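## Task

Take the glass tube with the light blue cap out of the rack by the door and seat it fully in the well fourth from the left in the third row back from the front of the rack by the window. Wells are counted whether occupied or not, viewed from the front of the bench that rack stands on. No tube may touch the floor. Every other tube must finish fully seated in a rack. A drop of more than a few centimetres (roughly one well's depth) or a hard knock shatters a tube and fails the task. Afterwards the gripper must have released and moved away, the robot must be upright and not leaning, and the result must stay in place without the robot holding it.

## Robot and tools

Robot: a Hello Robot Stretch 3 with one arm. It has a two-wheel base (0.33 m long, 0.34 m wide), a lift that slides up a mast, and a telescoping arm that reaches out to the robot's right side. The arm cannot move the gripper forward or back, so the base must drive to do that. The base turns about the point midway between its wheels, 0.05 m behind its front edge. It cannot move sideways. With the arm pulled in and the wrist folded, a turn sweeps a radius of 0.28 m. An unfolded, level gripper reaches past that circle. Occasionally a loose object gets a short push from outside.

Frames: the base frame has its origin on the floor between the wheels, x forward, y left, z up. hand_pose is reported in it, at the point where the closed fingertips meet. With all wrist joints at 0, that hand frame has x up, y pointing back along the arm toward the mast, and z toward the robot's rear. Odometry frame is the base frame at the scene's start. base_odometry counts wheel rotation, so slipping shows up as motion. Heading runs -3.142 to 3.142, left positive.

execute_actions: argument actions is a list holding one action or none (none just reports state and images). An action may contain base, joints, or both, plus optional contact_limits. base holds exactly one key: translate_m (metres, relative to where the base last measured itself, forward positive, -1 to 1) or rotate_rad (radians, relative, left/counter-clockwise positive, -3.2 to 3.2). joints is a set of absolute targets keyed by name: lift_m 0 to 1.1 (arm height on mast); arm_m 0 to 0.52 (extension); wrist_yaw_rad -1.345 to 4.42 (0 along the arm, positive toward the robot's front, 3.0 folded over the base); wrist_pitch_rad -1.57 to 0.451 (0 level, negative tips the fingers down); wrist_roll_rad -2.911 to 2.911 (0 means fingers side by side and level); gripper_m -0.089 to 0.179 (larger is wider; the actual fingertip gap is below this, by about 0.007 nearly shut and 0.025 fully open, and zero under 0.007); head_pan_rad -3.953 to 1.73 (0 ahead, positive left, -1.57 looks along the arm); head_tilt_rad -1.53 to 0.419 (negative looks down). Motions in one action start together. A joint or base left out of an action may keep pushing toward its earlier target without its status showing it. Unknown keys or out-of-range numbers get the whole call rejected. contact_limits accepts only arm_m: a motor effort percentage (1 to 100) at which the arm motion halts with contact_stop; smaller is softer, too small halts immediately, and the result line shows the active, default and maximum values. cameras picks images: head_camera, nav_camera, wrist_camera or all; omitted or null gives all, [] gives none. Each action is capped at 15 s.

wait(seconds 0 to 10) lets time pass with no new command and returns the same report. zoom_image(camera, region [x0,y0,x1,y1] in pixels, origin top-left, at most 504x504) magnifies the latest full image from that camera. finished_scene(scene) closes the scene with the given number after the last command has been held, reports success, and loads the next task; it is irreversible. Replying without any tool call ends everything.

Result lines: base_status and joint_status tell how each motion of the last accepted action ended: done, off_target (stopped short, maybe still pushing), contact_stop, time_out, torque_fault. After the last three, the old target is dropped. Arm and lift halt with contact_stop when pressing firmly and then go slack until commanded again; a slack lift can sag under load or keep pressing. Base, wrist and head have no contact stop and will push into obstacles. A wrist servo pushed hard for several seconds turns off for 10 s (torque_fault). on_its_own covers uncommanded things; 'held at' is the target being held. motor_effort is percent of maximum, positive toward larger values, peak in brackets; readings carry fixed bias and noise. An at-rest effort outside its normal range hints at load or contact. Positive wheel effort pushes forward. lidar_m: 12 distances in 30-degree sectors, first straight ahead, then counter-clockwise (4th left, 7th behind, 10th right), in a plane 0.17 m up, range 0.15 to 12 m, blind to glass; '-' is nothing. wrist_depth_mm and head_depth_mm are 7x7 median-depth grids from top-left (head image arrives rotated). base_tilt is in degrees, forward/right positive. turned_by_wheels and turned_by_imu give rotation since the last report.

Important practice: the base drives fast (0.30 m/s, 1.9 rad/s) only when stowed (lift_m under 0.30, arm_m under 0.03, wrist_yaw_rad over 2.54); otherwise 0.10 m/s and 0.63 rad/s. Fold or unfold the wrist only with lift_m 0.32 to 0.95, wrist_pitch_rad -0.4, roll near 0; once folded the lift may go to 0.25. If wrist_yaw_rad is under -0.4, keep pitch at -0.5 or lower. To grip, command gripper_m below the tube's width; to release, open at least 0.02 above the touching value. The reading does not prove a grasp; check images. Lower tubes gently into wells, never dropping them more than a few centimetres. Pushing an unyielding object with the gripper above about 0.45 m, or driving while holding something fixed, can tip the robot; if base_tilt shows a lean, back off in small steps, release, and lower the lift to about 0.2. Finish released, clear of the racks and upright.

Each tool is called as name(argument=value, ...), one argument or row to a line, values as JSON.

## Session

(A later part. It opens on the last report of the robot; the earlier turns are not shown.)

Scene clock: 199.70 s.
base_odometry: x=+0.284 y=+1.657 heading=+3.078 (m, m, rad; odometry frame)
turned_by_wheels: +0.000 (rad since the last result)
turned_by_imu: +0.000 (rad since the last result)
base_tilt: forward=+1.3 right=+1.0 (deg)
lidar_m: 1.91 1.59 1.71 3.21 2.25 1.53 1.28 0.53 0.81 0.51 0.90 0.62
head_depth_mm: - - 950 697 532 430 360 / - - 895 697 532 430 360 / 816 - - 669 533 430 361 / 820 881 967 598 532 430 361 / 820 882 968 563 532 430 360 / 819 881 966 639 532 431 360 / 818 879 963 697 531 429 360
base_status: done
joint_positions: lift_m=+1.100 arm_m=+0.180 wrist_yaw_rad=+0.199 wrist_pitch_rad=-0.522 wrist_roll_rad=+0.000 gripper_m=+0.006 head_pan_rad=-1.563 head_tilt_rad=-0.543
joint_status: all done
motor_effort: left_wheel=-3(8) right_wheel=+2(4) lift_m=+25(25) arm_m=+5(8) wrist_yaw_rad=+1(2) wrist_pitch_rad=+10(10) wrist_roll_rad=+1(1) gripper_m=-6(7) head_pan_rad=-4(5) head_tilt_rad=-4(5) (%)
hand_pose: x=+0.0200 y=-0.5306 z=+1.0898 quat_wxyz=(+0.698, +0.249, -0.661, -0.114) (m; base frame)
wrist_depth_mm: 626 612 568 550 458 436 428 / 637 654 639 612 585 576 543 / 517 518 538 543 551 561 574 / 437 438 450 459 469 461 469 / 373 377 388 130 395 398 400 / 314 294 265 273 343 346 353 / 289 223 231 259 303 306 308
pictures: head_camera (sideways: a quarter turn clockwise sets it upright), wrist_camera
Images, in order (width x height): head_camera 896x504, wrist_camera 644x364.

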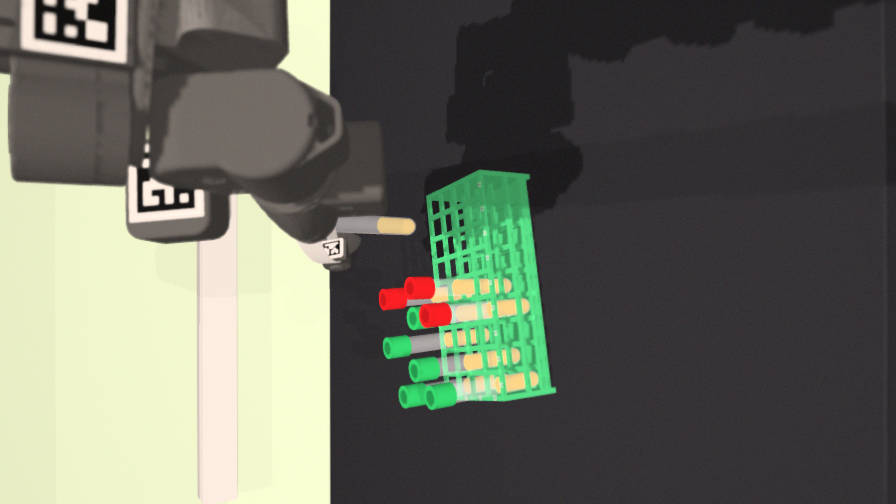

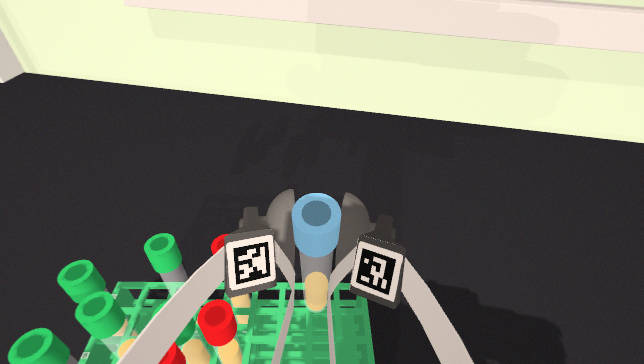

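execute_actions(
  actions=[
    {"joints":{"lift_m":1.07}},
  ],
  cameras=["head_camera"],
)

zoom_image(
  camera="head_camera",
  region=[380, 160, 540, 300],
)

Scene clock: 201.37 s.
base_odometry: x=+0.284 y=+1.657 heading=+3.078 (m, m, rad; odometry frame)
turned_by_wheels: +0.000 (rad since the last result)
turned_by_imu: +0.000 (rad since the last result)
base_tilt: forward=+1.2 right=+0.9 (deg)
lidar_m: 1.91 1.59 1.71 3.19 2.25 1.54 1.28 0.53 0.81 0.51 0.90 0.62
head_depth_mm: 794 - - 696 533 430 360 / 810 - - 683 533 430 361 / 822 - - 604 533 430 361 / 820 880 983 598 533 431 360 / 819 881 966 563 532 430 360 / 820 880 967 640 532 430 360 / 818 878 966 695 531 430 360
base_status: not commanded
joint_positions: lift_m=+1.070 arm_m=+0.180 wrist_yaw_rad=+0.199 wrist_pitch_rad=-0.521 wrist_roll_rad=+0.000 gripper_m=+0.006 head_pan_rad=-1.563 head_tilt_rad=-0.543
joint_status: all done
motor_effort: left_wheel=-2(2) right_wheel=+2(2) lift_m=+15(20) arm_m=+6(5) wrist_yaw_rad=+1(1) wrist_pitch_rad=+10(10) wrist_roll_rad=+1(1) gripper_m=-7(7) head_pan_rad=-4(5) head_tilt_rad=-4(4) (%)
hand_pose: x=+0.0200 y=-0.5307 z=+1.0606 quat_wxyz=(+0.698, +0.249, -0.661, -0.114) (m; base frame)
wrist_depth_mm: 626 592 584 561 541 515 496 / 577 592 618 600 584 567 539 / 470 478 496 491 497 513 524 / 393 396 404 417 416 424 431 / 333 329 323 130 357 361 365 / 184 239 249 254 308 315 315 / 225 202 209 226 266 276 277
pictures: head_camera (sideways: a quarter turn clockwise sets it upright)
Images, in order (width x height): head_camera 896x504.

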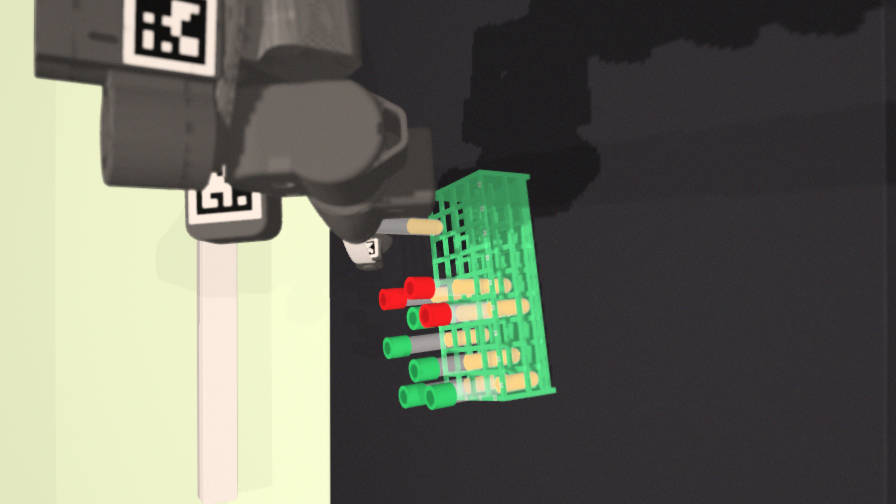

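Region (380, 160, 540, 300) of head_camera's 896x504 image, scaled by 3.150, with more detail than that image has; it fills the top 441 rows of this view, and the rest is white.

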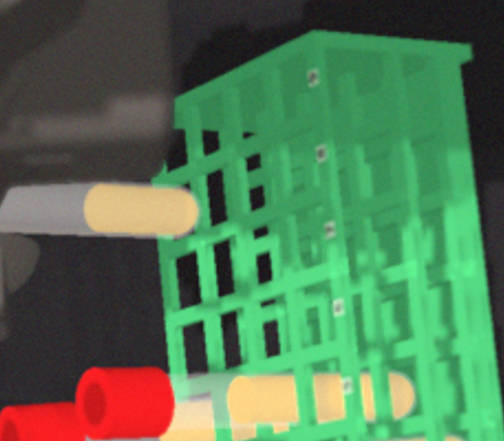

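execute_actions(
  actions=[],
)

zoom_image(
  camera="head_camera",
  region=[340, 140, 560, 320],
)

Scene clock: 203.60 s.
base_odometry: x=+0.284 y=+1.657 heading=+3.078 (m, m, rad; odometry frame)
turned_by_wheels: +0.000 (rad since the last result)
turned_by_imu: +0.000 (rad since the last result)
base_tilt: forward=+1.3 right=+1.0 (deg)
lidar_m: 1.91 1.59 1.71 3.22 2.25 1.53 1.28 0.53 0.81 0.51 0.90 0.62
head_depth_mm: 795 - - 697 533 430 360 / 809 - - 682 532 431 360 / 821 - - 604 533 430 361 / 820 884 980 598 532 430 360 / 817 879 966 564 533 430 360 / 818 881 970 641 532 430 360 / 816 880 967 698 532 429 359
base_status: not commanded
joint_positions: lift_m=+1.070 arm_m=+0.180 wrist_yaw_rad=+0.199 wrist_pitch_rad=-0.521 wrist_roll_rad=+0.000 gripper_m=+0.006 head_pan_rad=-1.563 head_tilt_rad=-0.543
joint_status: all done
motor_effort: left_wheel=-3(2) right_wheel=+2(2) lift_m=+15(20) arm_m=+5(5) wrist_yaw_rad=+1(1) wrist_pitch_rad=+10(10) wrist_roll_rad=+1(1) gripper_m=-6(7) head_pan_rad=-5(5) head_tilt_rad=-4(4) (%)
hand_pose: x=+0.0200 y=-0.5307 z=+1.0606 quat_wxyz=(+0.698, +0.249, -0.661, -0.114) (m; base frame)
wrist_depth_mm: 630 605 590 560 537 512 497 / 573 594 607 594 581 570 537 / 470 474 478 490 504 510 531 / 391 400 408 412 410 423 426 / 336 327 322 130 356 357 362 / 184 238 254 256 312 312 314 / 225 201 209 226 267 278 279
pictures: head_camera (sideways: a quarter turn clockwise sets it upright), nav_camera (sideways: a quarter turn counterclockwise sets it upright), wrist_camera
Images, in order (width x height): head_camera 896x504, nav_camera 672x504, wrist_camera 644x364.

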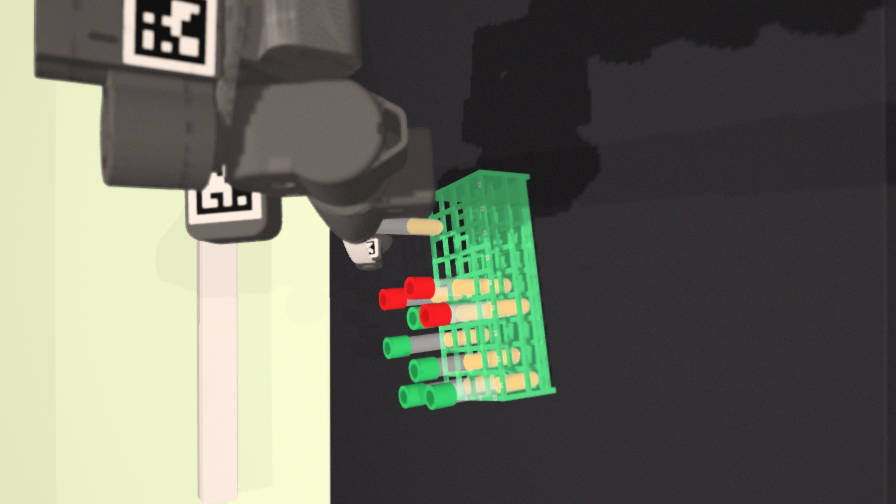

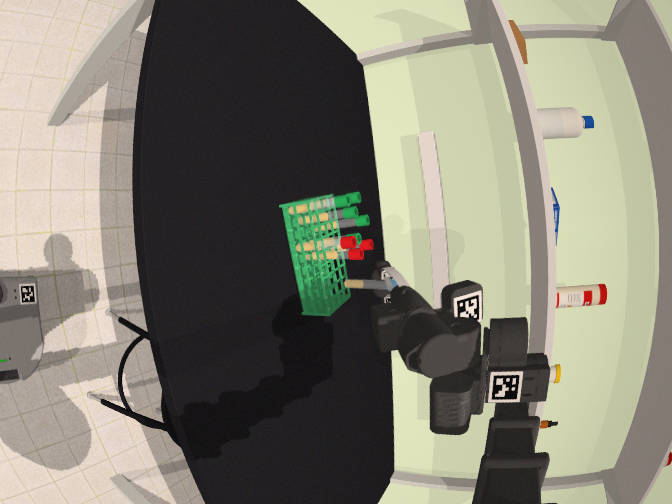

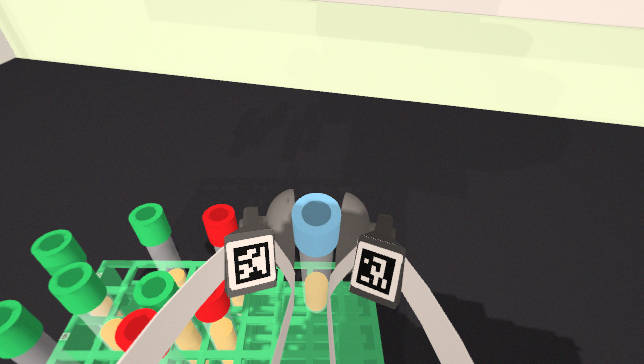

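Region (340, 140, 560, 320) of head_camera's 896x504 image, scaled by 2.291, with more detail than that image has; it fills the top 412 rows of this view, and the rest is white.

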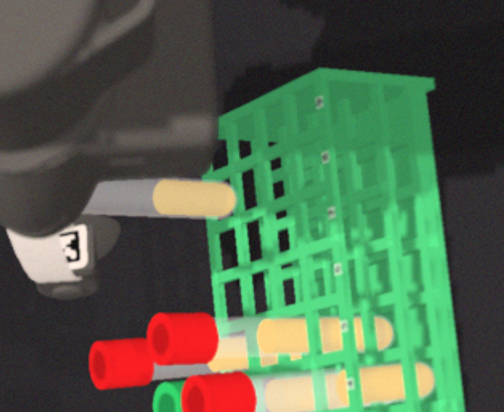

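execute_actions(
  actions=[
    {"joints":{"lift_m":1.062}},
  ],
  cameras=["head_camera","wrist_camera"],
)

zoom_image(
  camera="head_camera",
  region=[400, 180, 520, 280],
)

Scene clock: 206.53 s.
base_odometry: x=+0.284 y=+1.657 heading=+3.078 (m, m, rad; odometry frame)
turned_by_wheels: +0.000 (rad since the last result)
turned_by_imu: +0.000 (rad since the last result)
base_tilt: forward=+1.3 right=+0.9 (deg)
lidar_m: 1.91 1.59 1.71 3.19 2.25 1.54 1.28 0.53 0.81 0.51 0.90 0.62
head_depth_mm: 800 - - 698 532 430 360 / 820 - - 670 532 430 360 / 821 - - 597 532 430 361 / 818 882 986 595 532 430 360 / 818 881 967 564 533 430 360 / 818 879 967 640 533 430 360 / 819 882 967 697 533 430 360
base_status: not commanded
joint_positions: lift_m=+1.062 arm_m=+0.180 wrist_yaw_rad=+0.199 wrist_pitch_rad=-0.521 wrist_roll_rad=+0.000 gripper_m=+0.006 head_pan_rad=-1.563 head_tilt_rad=-0.543
joint_status: all done
motor_effort: left_wheel=-2(3) right_wheel=+2(2) lift_m=+16(15) arm_m=+5(5) wrist_yaw_rad=+2(2) wrist_pitch_rad=+10(10) wrist_roll_rad=+1(1) gripper_m=-6(7) head_pan_rad=-5(5) head_tilt_rad=-4(4) (%)
hand_pose: x=+0.0200 y=-0.5307 z=+1.0526 quat_wxyz=(+0.698, +0.249, -0.661, -0.114) (m; base frame)
wrist_depth_mm: 638 606 576 552 538 512 501 / 560 580 595 592 587 569 551 / 464 462 472 479 483 497 511 / 381 386 392 398 403 408 413 / 312 321 324 130 345 347 357 / 171 198 233 249 302 304 308 / 211 196 204 217 259 268 272
pictures: head_camera (sideways: a quarter turn clockwise sets it upright), wrist_camera
Images, in order (width x height): head_camera 896x504, wrist_camera 644x364.

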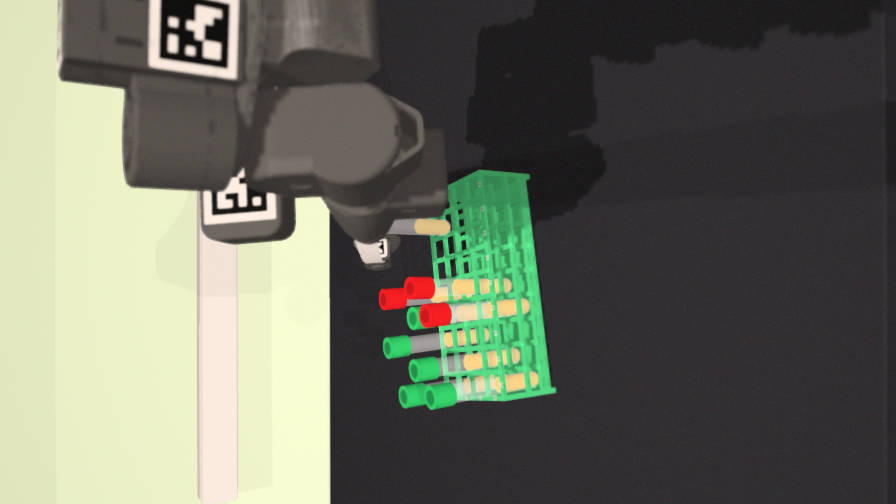

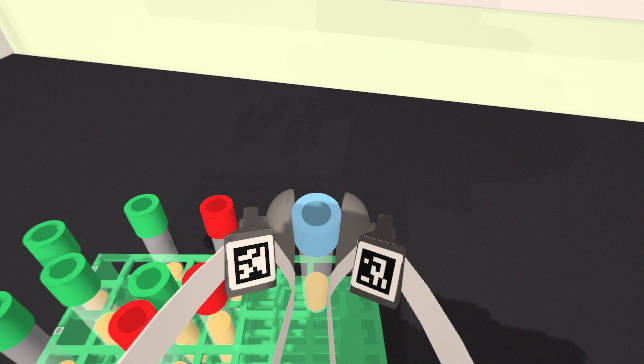

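Region (400, 180, 520, 280) of head_camera's 896x504 image, scaled by 4.200, with more detail than that image has.

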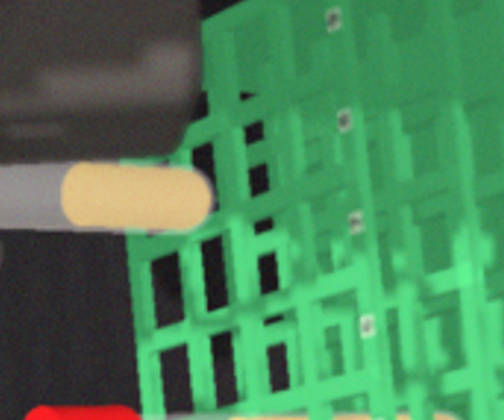

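execute_actions(
  actions=[
    {"base":{"translate_m":-0.007},"joints":{"lift_m":1.056}},
  ],
  cameras=["head_camera","wrist_camera"],
)

zoom_image(
  camera="head_camera",
  region=[400, 180, 520, 280],
)

Scene clock: 209.07 s.
base_odometry: x=+0.291 y=+1.656 heading=+3.078 (m, m, rad; odometry frame)
turned_by_wheels: +0.000 (rad since the last result)
turned_by_imu: +0.000 (rad since the last result)
base_tilt: forward=+1.2 right=+1.0 (deg)
lidar_m: 1.92 1.59 1.72 3.04 2.24 1.53 1.27 0.53 0.80 0.51 0.90 0.62
head_depth_mm: 805 - - 698 533 430 361 / 821 - - 668 533 431 361 / 822 882 - 596 531 431 360 / 823 884 971 602 533 430 360 / 817 881 969 568 532 430 360 / 820 880 968 574 533 430 360 / 819 880 965 697 533 429 360
base_status: done
joint_positions: lift_m=+1.056 arm_m=+0.180 wrist_yaw_rad=+0.199 wrist_pitch_rad=-0.514 wrist_roll_rad=+0.000 gripper_m=+0.006 head_pan_rad=-1.563 head_tilt_rad=-0.543
joint_status: all done
motor_effort: left_wheel=-3(7) right_wheel=+2(5) lift_m=+14(16) arm_m=+5(5) wrist_yaw_rad=+2(1) wrist_pitch_rad=+7(10) wrist_roll_rad=+1(0) gripper_m=-6(6) head_pan_rad=-5(4) head_tilt_rad=-4(4) (%)
hand_pose: x=+0.0202 y=-0.5317 z=+1.0482 quat_wxyz=(+0.699, +0.247, -0.662, -0.111) (m; base frame)
wrist_depth_mm: 629 604 576 547 544 521 496 / 554 579 586 603 575 564 543 / 453 451 461 479 489 492 505 / 376 381 385 398 396 405 417 / 317 318 322 130 342 348 350 / 210 162 217 265 295 300 305 / 200 148 205 221 260 266 267
pictures: head_camera (sideways: a quarter turn clockwise sets it upright), wrist_camera
Images, in order (width x height): head_camera 896x504, wrist_camera 644x364.

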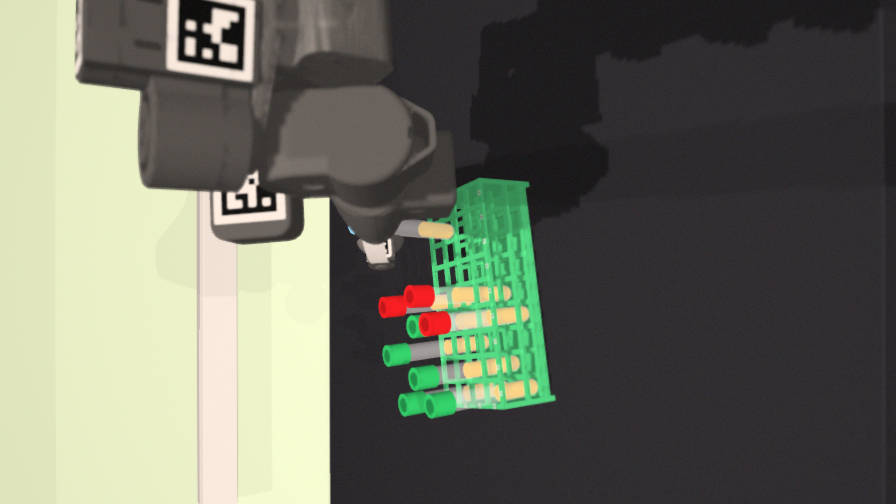

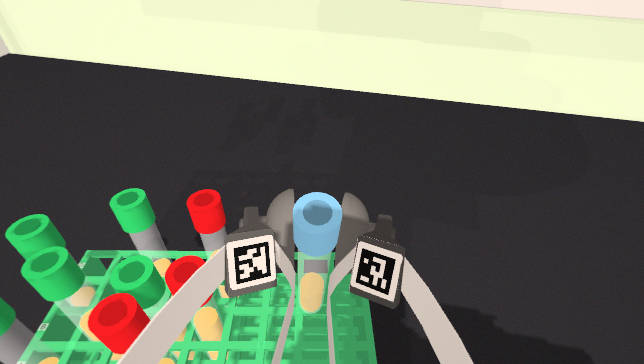

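Region (400, 180, 520, 280) of head_camera's 896x504 image, scaled by 4.200, with more detail than that image has.

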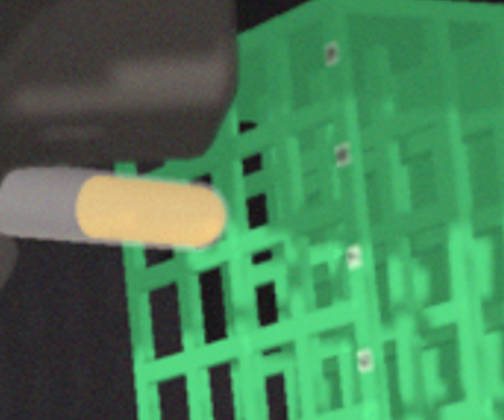

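execute_actions(
  actions=[
    {"joints":{"lift_m":1.063}},
  ],
  cameras=[],
)

execute_actions(
  actions=[
    {"joints":{"arm_m":0.186,"head_tilt_rad":-0.62}},
  ],
  cameras=["head_camera","wrist_camera"],
)

zoom_image(
  camera="head_camera",
  region=[350, 170, 490, 290],
)

Scene clock: 211.03 s.
base_odometry: x=+0.291 y=+1.656 heading=+3.078 (m, m, rad; odometry frame)
turned_by_wheels: +0.000 (rad since the last result)
turned_by_imu: +0.000 (rad since the last result)
base_tilt: forward=+1.4 right=+0.9 (deg)
lidar_m: 1.92 1.59 1.72 3.04 2.24 1.53 1.27 0.53 0.80 0.51 0.90 0.62
head_depth_mm: 800 - - 698 533 430 360 / 822 - - 668 533 430 360 / 823 - - 617 533 430 361 / 823 886 981 618 533 430 360 / 820 880 970 568 533 430 360 / 821 880 965 573 532 430 360 / 820 880 963 696 532 430 360
base_status: not commanded
joint_positions: lift_m=+1.063 arm_m=+0.180 wrist_yaw_rad=+0.199 wrist_pitch_rad=-0.514 wrist_roll_rad=+0.000 gripper_m=+0.006 head_pan_rad=-1.563 head_tilt_rad=-0.543
joint_status: all done
motor_effort: left_wheel=-2(2) right_wheel=+3(2) lift_m=+25(26) arm_m=+5(5) wrist_yaw_rad=+1(1) wrist_pitch_rad=+7(7) wrist_roll_rad=+1(1) gripper_m=-6(6) head_pan_rad=-4(5) head_tilt_rad=-4(4) (%)
hand_pose: x=+0.0202 y=-0.5317 z=+1.0545 quat_wxyz=(+0.699, +0.247, -0.662, -0.111) (m; base frame)
wrist_depth_mm: 646 612 574 565 530 509 495 / 577 598 616 595 591 559 534 / 459 472 481 488 500 501 522 / 385 393 401 405 404 419 425 / 321 325 322 129 347 354 362 / 171 170 237 251 301 307 309 / 210 150 214 219 266 270 272
pictures: none
No camera images: the call's "cameras" was empty. Leave "cameras" out to get every camera's image.

Scene clock: 211.73 s.
base_odometry: x=+0.291 y=+1.656 heading=+3.078 (m, m, rad; odometry frame)
turned_by_wheels: +0.000 (rad since the last result)
turned_by_imu: +0.000 (rad since the last result)
base_tilt: forward=+1.3 right=+1.0 (deg)
lidar_m: 1.92 1.60 1.72 3.06 2.24 1.52 1.28 0.53 0.80 0.51 0.90 0.62
head_depth_mm: - - 793 625 494 407 370 / 802 - 774 626 494 407 371 / 812 - - 599 494 408 371 / 827 924 814 576 495 408 371 / 823 925 858 561 495 408 371 / 825 924 858 578 495 409 371 / 824 924 862 630 495 408 371
base_status: not commanded
joint_positions: lift_m=+1.063 arm_m=+0.186 wrist_yaw_rad=+0.199 wrist_pitch_rad=-0.514 wrist_roll_rad=+0.000 gripper_m=+0.006 head_pan_rad=-1.563 head_tilt_rad=-0.612
joint_status: all done
motor_effort: left_wheel=-2(2) right_wheel=+2(2) lift_m=+25(25) arm_m=+6(9) wrist_yaw_rad=+2(1) wrist_pitch_rad=+7(7) wrist_roll_rad=+1(1) gripper_m=-6(6) head_pan_rad=-4(5) head_tilt_rad=-5(16) (%)
hand_pose: x=+0.0202 y=-0.5377 z=+1.0545 quat_wxyz=(+0.699, +0.247, -0.662, -0.111) (m; base frame)
wrist_depth_mm: 634 602 574 549 525 512 497 / 573 588 615 596 574 549 533 / 461 474 478 494 491 499 513 / 379 389 399 405 410 419 424 / 333 319 200 130 350 350 356 / 169 166 228 231 304 307 310 / 203 147 211 214 266 271 273
pictures: head_camera (sideways: a quarter turn clockwise sets it upright), wrist_camera
Images, in order (width x height): head_camera 896x504, wrist_camera 644x364.

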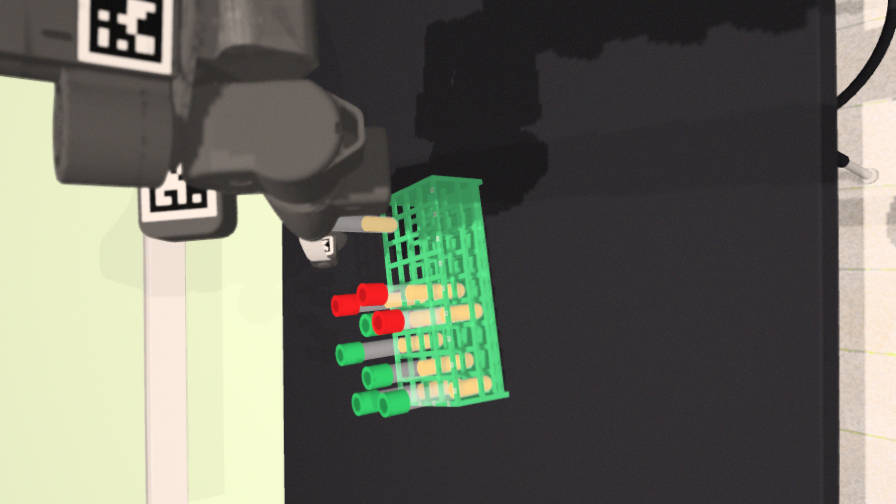

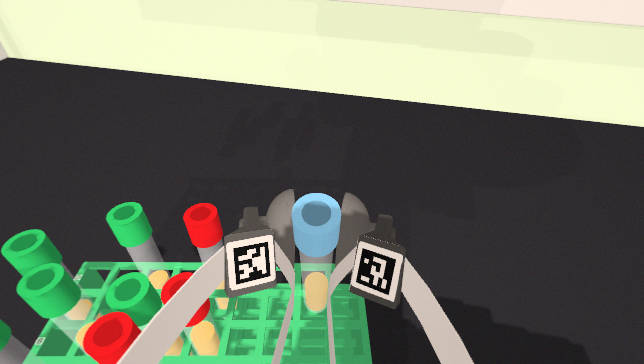

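Region (350, 170, 490, 290) of head_camera's 896x504 image, scaled by 3.600, with more detail than that image has; it fills the top 432 rows of this view, and the rest is white.

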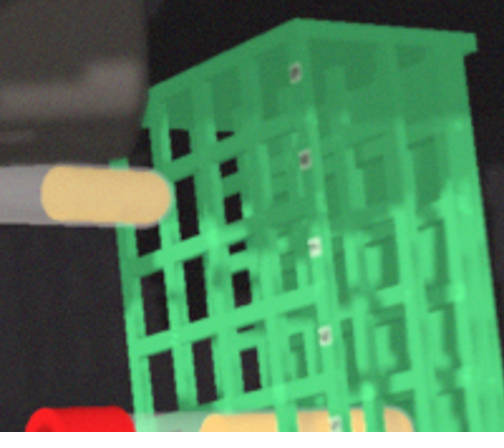

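execute_actions(
  actions=[
    {"base":{"translate_m":0.002},"joints":{"arm_m":0.172}},
  ],
  cameras=[],
)

execute_actions(
  actions=[
    {"joints":{"lift_m":1.052}},
  ],
  cameras=["head_camera","wrist_camera"],
)

zoom_image(
  camera="head_camera",
  region=[350, 170, 490, 290],
)

Scene clock: 214.87 s.
base_odometry: x=+0.289 y=+1.656 heading=+3.078 (m, m, rad; odometry frame)
turned_by_wheels: +0.000 (rad since the last result)
turned_by_imu: +0.000 (rad since the last result)
base_tilt: forward=+1.3 right=+1.0 (deg)
lidar_m: 1.92 1.59 1.72 3.21 2.24 1.53 1.27 0.53 0.80 0.51 0.90 0.62
head_depth_mm: - - 772 625 494 407 370 / 802 - - 626 493 407 370 / 812 - - 587 495 407 371 / 825 924 902 576 495 408 371 / 825 922 858 562 494 408 371 / 824 922 857 573 494 409 371 / 823 919 860 629 496 408 371
base_status: done
joint_positions: lift_m=+1.063 arm_m=+0.172 wrist_yaw_rad=+0.199 wrist_pitch_rad=-0.514 wrist_roll_rad=+0.000 gripper_m=+0.006 head_pan_rad=-1.563 head_tilt_rad=-0.612
joint_status: all done
motor_effort: left_wheel=-3(5) right_wheel=+2(6) lift_m=+25(25) arm_m=-7(8) wrist_yaw_rad=+1(1) wrist_pitch_rad=+7(7) wrist_roll_rad=+1(0) gripper_m=-6(6) head_pan_rad=-4(5) head_tilt_rad=-5(5) (%)
hand_pose: x=+0.0202 y=-0.5246 z=+1.0545 quat_wxyz=(+0.699, +0.247, -0.662, -0.111) (m; base frame)
wrist_depth_mm: 637 610 581 550 535 525 504 / 582 584 596 599 592 580 553 / 465 469 478 492 506 507 517 / 378 390 397 406 413 416 424 / 311 328 330 130 346 351 356 / 224 172 222 228 305 307 311 / 216 205 211 239 262 272 272
pictures: none
No camera images: the call's "cameras" was empty. Leave "cameras" out to get every camera's image.

Scene clock: 215.63 s.
base_odometry: x=+0.289 y=+1.656 heading=+3.078 (m, m, rad; odometry frame)
turned_by_wheels: +0.000 (rad since the last result)
turned_by_imu: +0.000 (rad since the last result)
base_tilt: forward=+1.3 right=+0.9 (deg)
lidar_m: 1.91 1.59 1.72 3.22 2.24 1.54 1.28 0.53 0.80 0.51 0.90 0.62
head_depth_mm: - - - 625 493 407 370 / 815 - - 627 494 407 370 / 814 - - 582 494 408 371 / 826 881 906 578 495 408 371 / 825 924 857 562 495 409 371 / 822 923 862 573 496 409 371 / 824 922 863 628 496 409 371
base_status: not commanded
joint_positions: lift_m=+1.052 arm_m=+0.172 wrist_yaw_rad=+0.199 wrist_pitch_rad=-0.498 wrist_roll_rad=+0.000 gripper_m=+0.006 head_pan_rad=-1.563 head_tilt_rad=-0.612
joint_status: all done
motor_effort: left_wheel=-2(3) right_wheel=+2(2) lift_m=+14(22) arm_m=-7(6) wrist_yaw_rad=+2(2) wrist_pitch_rad=-1(7) wrist_roll_rad=+1(0) gripper_m=-5(6) head_pan_rad=-5(5) head_tilt_rad=-5(4) (%)
hand_pose: x=+0.0207 y=-0.5268 z=+1.0475 quat_wxyz=(+0.699, +0.242, -0.664, -0.106) (m; base frame)
wrist_depth_mm: 637 619 595 567 535 524 498 / 577 587 606 604 576 555 543 / 460 466 475 478 497 501 523 / 381 382 397 400 406 406 416 / 186 320 319 130 344 346 353 / 211 163 214 231 295 300 307 / 200 193 205 234 256 263 265
pictures: head_camera (sideways: a quarter turn clockwise sets it upright), wrist_camera
Images, in order (width x height): head_camera 896x504, wrist_camera 644x364.

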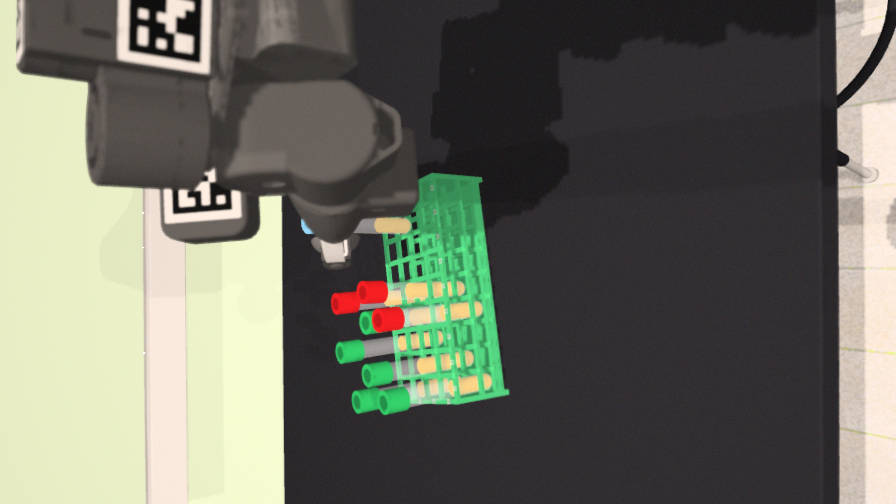

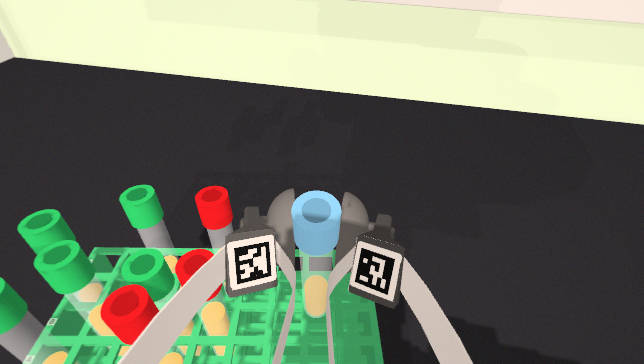

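Region (350, 170, 490, 290) of head_camera's 896x504 image, scaled by 3.600, with more detail than that image has; it fills the top 432 rows of this view, and the rest is white.

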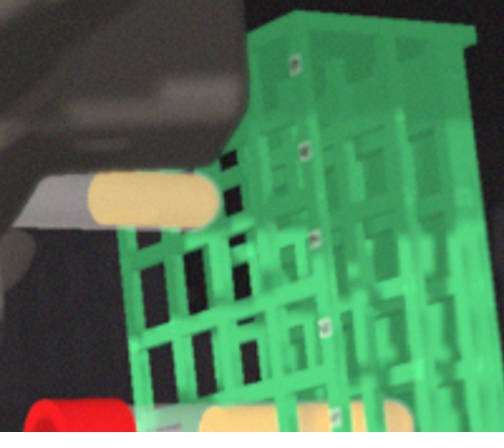

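execute_actions(
  actions=[
    {"joints":{"lift_m":1.062}},
  ],
  cameras=[],
)

execute_actions(
  actions=[
    {"joints":{"arm_m":0.188}},
  ],
  cameras=[],
)

execute_actions(
  actions=[
    {"joints":{"lift_m":1.052}},
  ],
  cameras=["head_camera","wrist_camera"],
)

zoom_image(
  camera="head_camera",
  region=[350, 170, 490, 290],
)

Scene clock: 217.83 s.
base_odometry: x=+0.289 y=+1.656 heading=+3.078 (m, m, rad; odometry frame)
turned_by_wheels: +0.000 (rad since the last result)
turned_by_imu: +0.000 (rad since the last result)
base_tilt: forward=+1.3 right=+0.9 (deg)
lidar_m: 1.92 1.59 1.71 3.21 2.25 1.53 1.27 0.53 0.80 0.51 0.90 0.62
head_depth_mm: - - 773 626 493 407 370 / 800 - - 625 494 407 370 / 813 - - 586 493 408 370 / 823 925 900 576 494 408 371 / 823 924 856 565 495 408 371 / 823 924 857 573 495 409 371 / 823 923 861 630 496 408 372
base_status: not commanded
joint_positions: lift_m=+1.062 arm_m=+0.172 wrist_yaw_rad=+0.199 wrist_pitch_rad=-0.513 wrist_roll_rad=+0.000 gripper_m=+0.006 head_pan_rad=-1.563 head_tilt_rad=-0.612
joint_status: all done
motor_effort: left_wheel=-2(2) right_wheel=+2(2) lift_m=+25(27) arm_m=-7(7) wrist_yaw_rad=+2(2) wrist_pitch_rad=+6(7) wrist_roll_rad=+1(1) gripper_m=-6(7) head_pan_rad=-5(4) head_tilt_rad=-5(5) (%)
hand_pose: x=+0.0202 y=-0.5247 z=+1.0537 quat_wxyz=(+0.699, +0.247, -0.662, -0.111) (m; base frame)
wrist_depth_mm: 641 617 601 565 541 518 507 / 580 591 616 603 590 573 541 / 454 470 482 485 494 512 515 / 381 389 397 401 405 411 424 / 251 326 330 130 349 349 356 / 222 172 221 229 302 304 310 / 216 203 211 237 259 269 271
pictures: none
No camera images: the call's "cameras" was empty. Leave "cameras" out to get every camera's image.

Scene clock: 218.80 s.
base_odometry: x=+0.289 y=+1.656 heading=+3.078 (m, m, rad; odometry frame)
turned_by_wheels: +0.000 (rad since the last result)
turned_by_imu: +0.000 (rad since the last result)
base_tilt: forward=+1.4 right=+1.0 (deg)
lidar_m: 1.92 1.59 1.72 3.21 2.24 1.53 1.27 0.53 0.80 0.50 0.90 0.62
head_depth_mm: - - 791 625 494 407 370 / 801 - 773 624 494 407 370 / 814 - - 600 493 407 370 / 825 924 816 576 496 408 371 / 825 923 858 563 495 409 371 / 823 923 858 572 496 408 371 / 821 925 862 628 495 409 371
base_status: not commanded
joint_positions: lift_m=+1.062 arm_m=+0.188 wrist_yaw_rad=+0.199 wrist_pitch_rad=-0.513 wrist_roll_rad=+0.000 gripper_m=+0.006 head_pan_rad=-1.563 head_tilt_rad=-0.612
joint_status: all done
motor_effort: left_wheel=-2(2) right_wheel=+2(1) lift_m=+25(25) arm_m=+5(6) wrist_yaw_rad=+2(2) wrist_pitch_rad=+6(6) wrist_roll_rad=+1(0) gripper_m=-6(6) head_pan_rad=-5(5) head_tilt_rad=-5(5) (%)
hand_pose: x=+0.0202 y=-0.5398 z=+1.0536 quat_wxyz=(+0.699, +0.247, -0.662, -0.111) (m; base frame)
wrist_depth_mm: 620 595 576 549 530 503 485 / 568 588 616 589 576 560 535 / 459 469 477 488 498 504 514 / 384 389 397 402 411 416 416 / 328 317 197 130 351 352 357 / 170 231 227 229 301 303 309 / 206 145 210 220 265 271 273
pictures: none
No camera images: the call's "cameras" was empty. Leave "cameras" out to get every camera's image.

Scene clock: 219.53 s.
base_odometry: x=+0.289 y=+1.656 heading=+3.078 (m, m, rad; odometry frame)
turned_by_wheels: +0.000 (rad since the last result)
turned_by_imu: +0.000 (rad since the last result)
base_tilt: forward=+1.2 right=+0.9 (deg)
lidar_m: 1.91 1.60 1.71 3.22 2.24 1.53 1.27 0.53 0.81 0.50 0.90 0.62
head_depth_mm: - - 771 625 493 407 370 / 807 - - 626 494 408 371 / 813 - - 586 495 408 370 / 826 905 904 577 495 408 371 / 825 921 859 564 495 408 371 / 824 923 858 573 495 409 371 / 824 922 860 629 496 409 371
base_status: not commanded
joint_positions: lift_m=+1.052 arm_m=+0.188 wrist_yaw_rad=+0.199 wrist_pitch_rad=-0.514 wrist_roll_rad=+0.000 gripper_m=+0.006 head_pan_rad=-1.563 head_tilt_rad=-0.612
joint_status: all done
motor_effort: left_wheel=-2(3) right_wheel=+3(3) lift_m=+16(20) arm_m=+6(5) wrist_yaw_rad=+1(1) wrist_pitch_rad=+7(7) wrist_roll_rad=+0(0) gripper_m=-6(7) head_pan_rad=-5(5) head_tilt_rad=-5(5) (%)
hand_pose: x=+0.0202 y=-0.5397 z=+1.0440 quat_wxyz=(+0.699, +0.247, -0.662, -0.111) (m; base frame)
wrist_depth_mm: 625 595 569 549 531 503 497 / 551 562 575 587 579 551 545 / 445 452 456 470 475 485 486 / 368 380 378 385 392 402 405 / 319 310 197 130 334 342 342 / 208 153 239 222 292 294 298 / 191 139 205 207 256 260 260
pictures: head_camera (sideways: a quarter turn clockwise sets it upright), wrist_camera
Images, in order (width x height): head_camera 896x504, wrist_camera 644x364.

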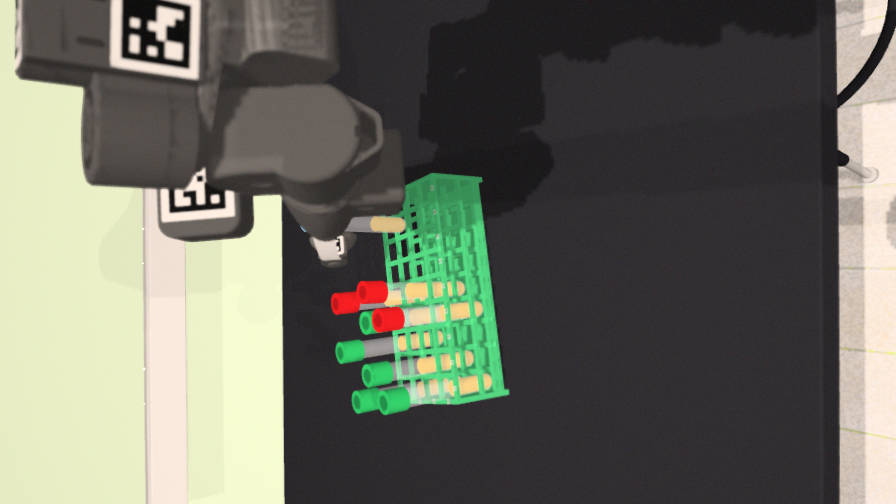

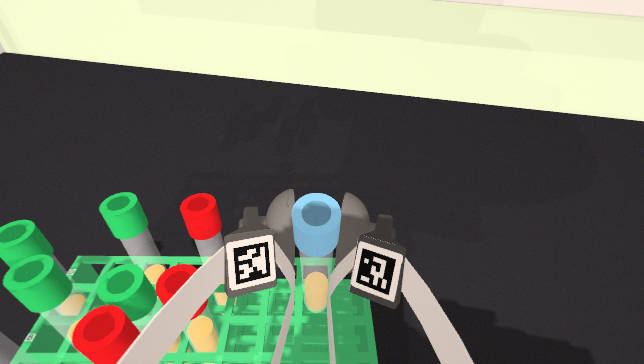

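Region (350, 170, 490, 290) of head_camera's 896x504 image, scaled by 3.600, with more detail than that image has; it fills the top 432 rows of this view, and the rest is white.

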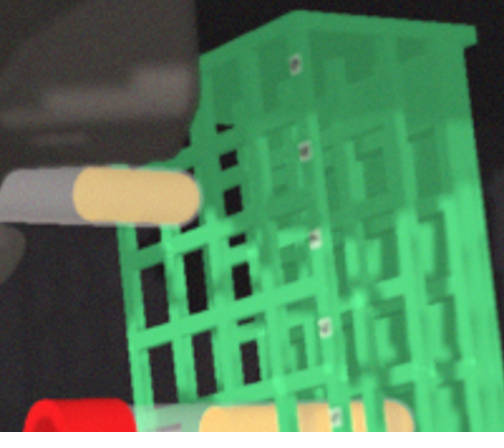

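No contact. Lower more.

execute_actions(
  actions=[
    {"joints":{"lift_m":1.042}},
  ],
  cameras=["head_camera","wrist_camera"],
)

zoom_image(
  camera="head_camera",
  region=[350, 170, 490, 290],
)

Scene clock: 220.60 s.
base_odometry: x=+0.289 y=+1.656 heading=+3.078 (m, m, rad; odometry frame)
turned_by_wheels: +0.000 (rad since the last result)
turned_by_imu: +0.000 (rad since the last result)
base_tilt: forward=+1.2 right=+0.9 (deg)
lidar_m: 1.92 1.59 1.72 3.21 2.24 1.53 1.27 0.53 0.81 0.51 0.90 0.62
head_depth_mm: 795 - - 625 494 407 369 / 815 - - 626 493 408 370 / 825 - - 582 494 408 370 / 825 882 903 576 495 408 371 / 824 923 858 563 494 408 371 / 825 926 859 572 495 408 371 / 824 924 861 629 496 408 371
base_status: not commanded
joint_positions: lift_m=+1.042 arm_m=+0.188 wrist_yaw_rad=+0.199 wrist_pitch_rad=-0.514 wrist_roll_rad=+0.000 gripper_m=+0.006 head_pan_rad=-1.563 head_tilt_rad=-0.612
joint_status: all done
motor_effort: left_wheel=-2(2) right_wheel=+2(3) lift_m=+16(14) arm_m=+5(6) wrist_yaw_rad=+1(1) wrist_pitch_rad=+7(7) wrist_roll_rad=+1(1) gripper_m=-7(6) head_pan_rad=-5(4) head_tilt_rad=-5(5) (%)
hand_pose: x=+0.0202 y=-0.5397 z=+1.0340 quat_wxyz=(+0.699, +0.247, -0.662, -0.111) (m; base frame)
wrist_depth_mm: 605 586 572 551 528 509 489 / 530 538 558 567 574 549 530 / 421 428 439 449 464 467 476 / 353 359 366 372 376 380 388 / 308 300 304 129 321 326 330 / 201 144 243 222 279 281 289 / 179 137 191 220 241 249 253
pictures: head_camera (sideways: a quarter turn clockwise sets it upright), wrist_camera
Images, in order (width x height): head_camera 896x504, wrist_camera 644x364.

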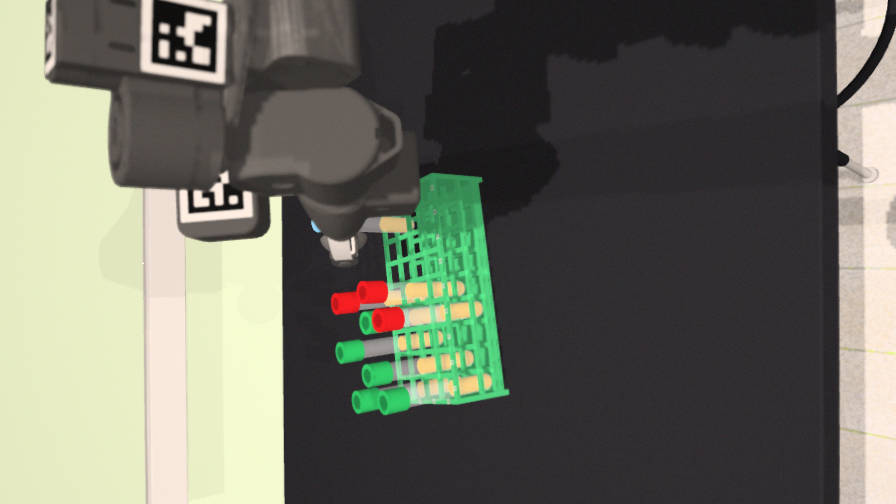

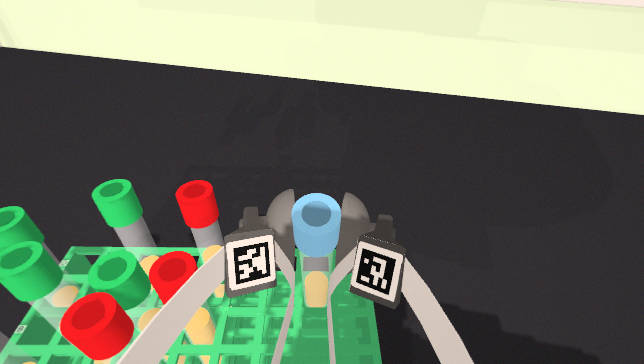

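Region (350, 170, 490, 290) of head_camera's 896x504 image, scaled by 3.600, with more detail than that image has; it fills the top 432 rows of this view, and the rest is white.

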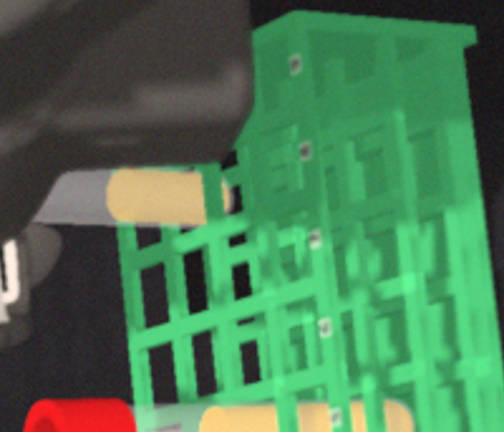

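execute_actions(
  actions=[
    {"joints":{"lift_m":1.030,"arm_m":0.192}},
  ],
  cameras=["head_camera","wrist_camera"],
)

execute_actions(
  actions=[
    {"joints":{"lift_m":1.020,"arm_m":0.195}},
  ],
  cameras=["head_camera","wrist_camera"],
)

zoom_image(
  camera="head_camera",
  region=[300, 160, 490, 300],
)

Scene clock: 222.17 s.
base_odometry: x=+0.289 y=+1.656 heading=+3.078 (m, m, rad; odometry frame)
turned_by_wheels: +0.000 (rad since the last result)
turned_by_imu: +0.000 (rad since the last result)
base_tilt: forward=+1.3 right=+0.9 (deg)
lidar_m: 1.92 1.59 1.72 3.20 2.24 1.53 1.28 0.53 0.81 0.51 0.90 0.62
head_depth_mm: 810 - - 624 494 407 370 / 825 - - 614 494 407 370 / 827 880 - 582 494 408 371 / 825 881 881 577 494 408 371 / 822 922 857 563 495 409 372 / 824 925 861 573 496 408 371 / 824 922 859 629 495 409 371
base_status: not commanded
joint_positions: lift_m=+1.030 arm_m=+0.192 wrist_yaw_rad=+0.199 wrist_pitch_rad=-0.514 wrist_roll_rad=+0.000 gripper_m=+0.006 head_pan_rad=-1.563 head_tilt_rad=-0.612
joint_status: all done
motor_effort: left_wheel=-2(2) right_wheel=+3(2) lift_m=+16(16) arm_m=+5(5) wrist_yaw_rad=+1(1) wrist_pitch_rad=+7(7) wrist_roll_rad=+1(1) gripper_m=-7(7) head_pan_rad=-5(4) head_tilt_rad=-6(5) (%)
hand_pose: x=+0.0202 y=-0.5436 z=+1.0220 quat_wxyz=(+0.699, +0.247, -0.662, -0.111) (m; base frame)
wrist_depth_mm: 612 583 566 546 510 501 484 / 502 520 529 539 547 544 534 / 401 408 416 426 441 445 457 / 335 330 348 356 359 367 373 / 289 290 293 130 307 311 313 / 132 133 187 193 266 270 270 / 119 166 182 208 230 239 240
pictures: head_camera (sideways: a quarter turn clockwise sets it upright), wrist_camera
Images, in order (width x height): head_camera 896x504, wrist_camera 644x364.

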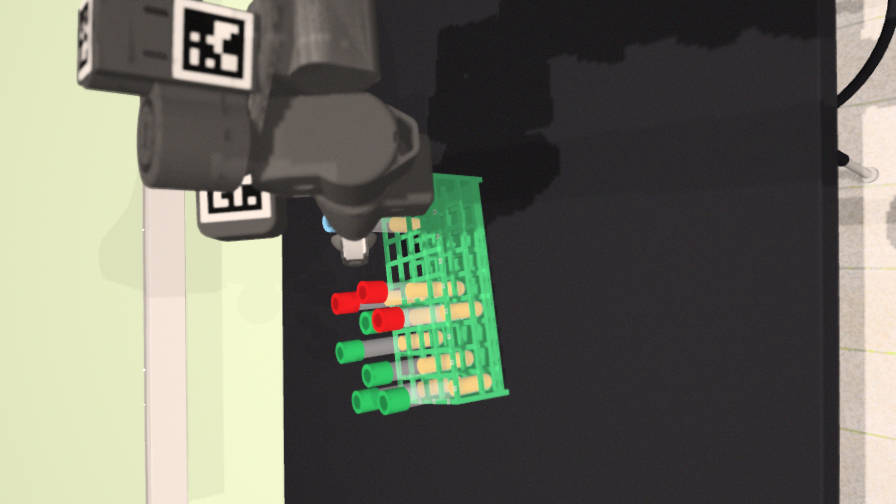

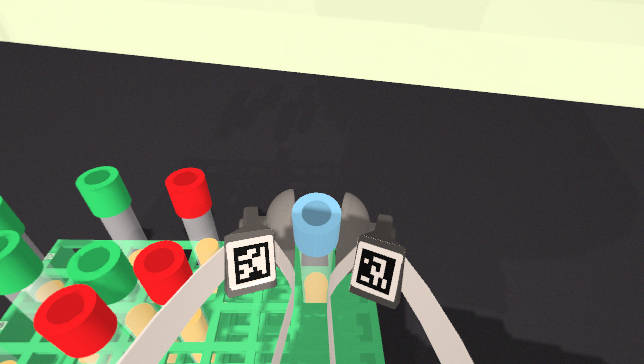

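Scene clock: 222.90 s.
base_odometry: x=+0.289 y=+1.656 heading=+3.078 (m, m, rad; odometry frame)
turned_by_wheels: +0.000 (rad since the last result)
turned_by_imu: +0.000 (rad since the last result)
base_tilt: forward=+1.3 right=+0.9 (deg)
lidar_m: 1.92 1.59 1.72 3.19 2.24 1.53 1.27 0.53 0.80 0.50 0.90 0.62
head_depth_mm: 820 - - 626 493 407 369 / 827 - - 603 494 407 370 / 828 855 - 582 493 408 370 / 824 900 856 577 495 408 371 / 824 925 858 562 495 409 371 / 824 922 860 573 495 408 371 / 823 922 860 629 496 409 371
base_status: not commanded
joint_positions: lift_m=+1.020 arm_m=+0.195 wrist_yaw_rad=+0.199 wrist_pitch_rad=-0.490 wrist_roll_rad=+0.000 gripper_m=+0.006 head_pan_rad=-1.563 head_tilt_rad=-0.612
joint_status: all done
motor_effort: left_wheel=-2(3) right_wheel=+2(2) lift_m=+14(16) arm_m=+5(5) wrist_yaw_rad=+2(1) wrist_pitch_rad=-5(7) wrist_roll_rad=+1(1) gripper_m=-6(6) head_pan_rad=-4(5) head_tilt_rad=-5(5) (%)
hand_pose: x=+0.0209 y=-0.5501 z=+1.0172 quat_wxyz=(+0.700, +0.239, -0.665, -0.103) (m; base frame)
wrist_depth_mm: 610 570 566 539 508 488 474 / 515 521 544 564 549 543 520 / 409 413 432 433 433 450 457 / 330 330 344 355 357 361 366 / 288 289 295 131 303 309 309 / 125 127 210 199 265 266 268 / 111 162 177 179 224 234 235
pictures: head_camera (sideways: a quarter turn clockwise sets it upright), wrist_camera
Images, in order (width x height): head_camera 896x504, wrist_camera 644x364.

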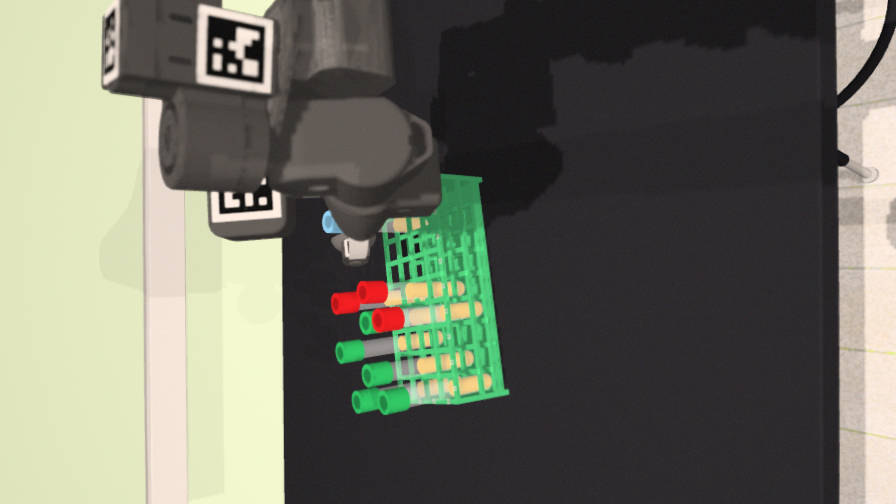

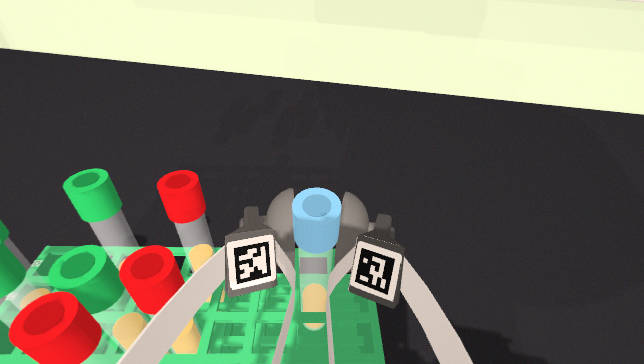

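Region (300, 160, 490, 300) of head_camera's 896x504 image, scaled by 2.653, with more detail than that image has; it fills the top 371 rows of this view, and the rest is white.

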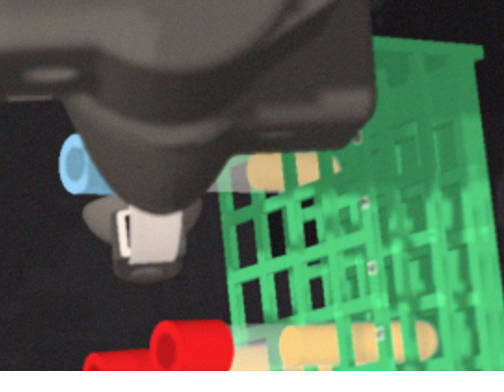

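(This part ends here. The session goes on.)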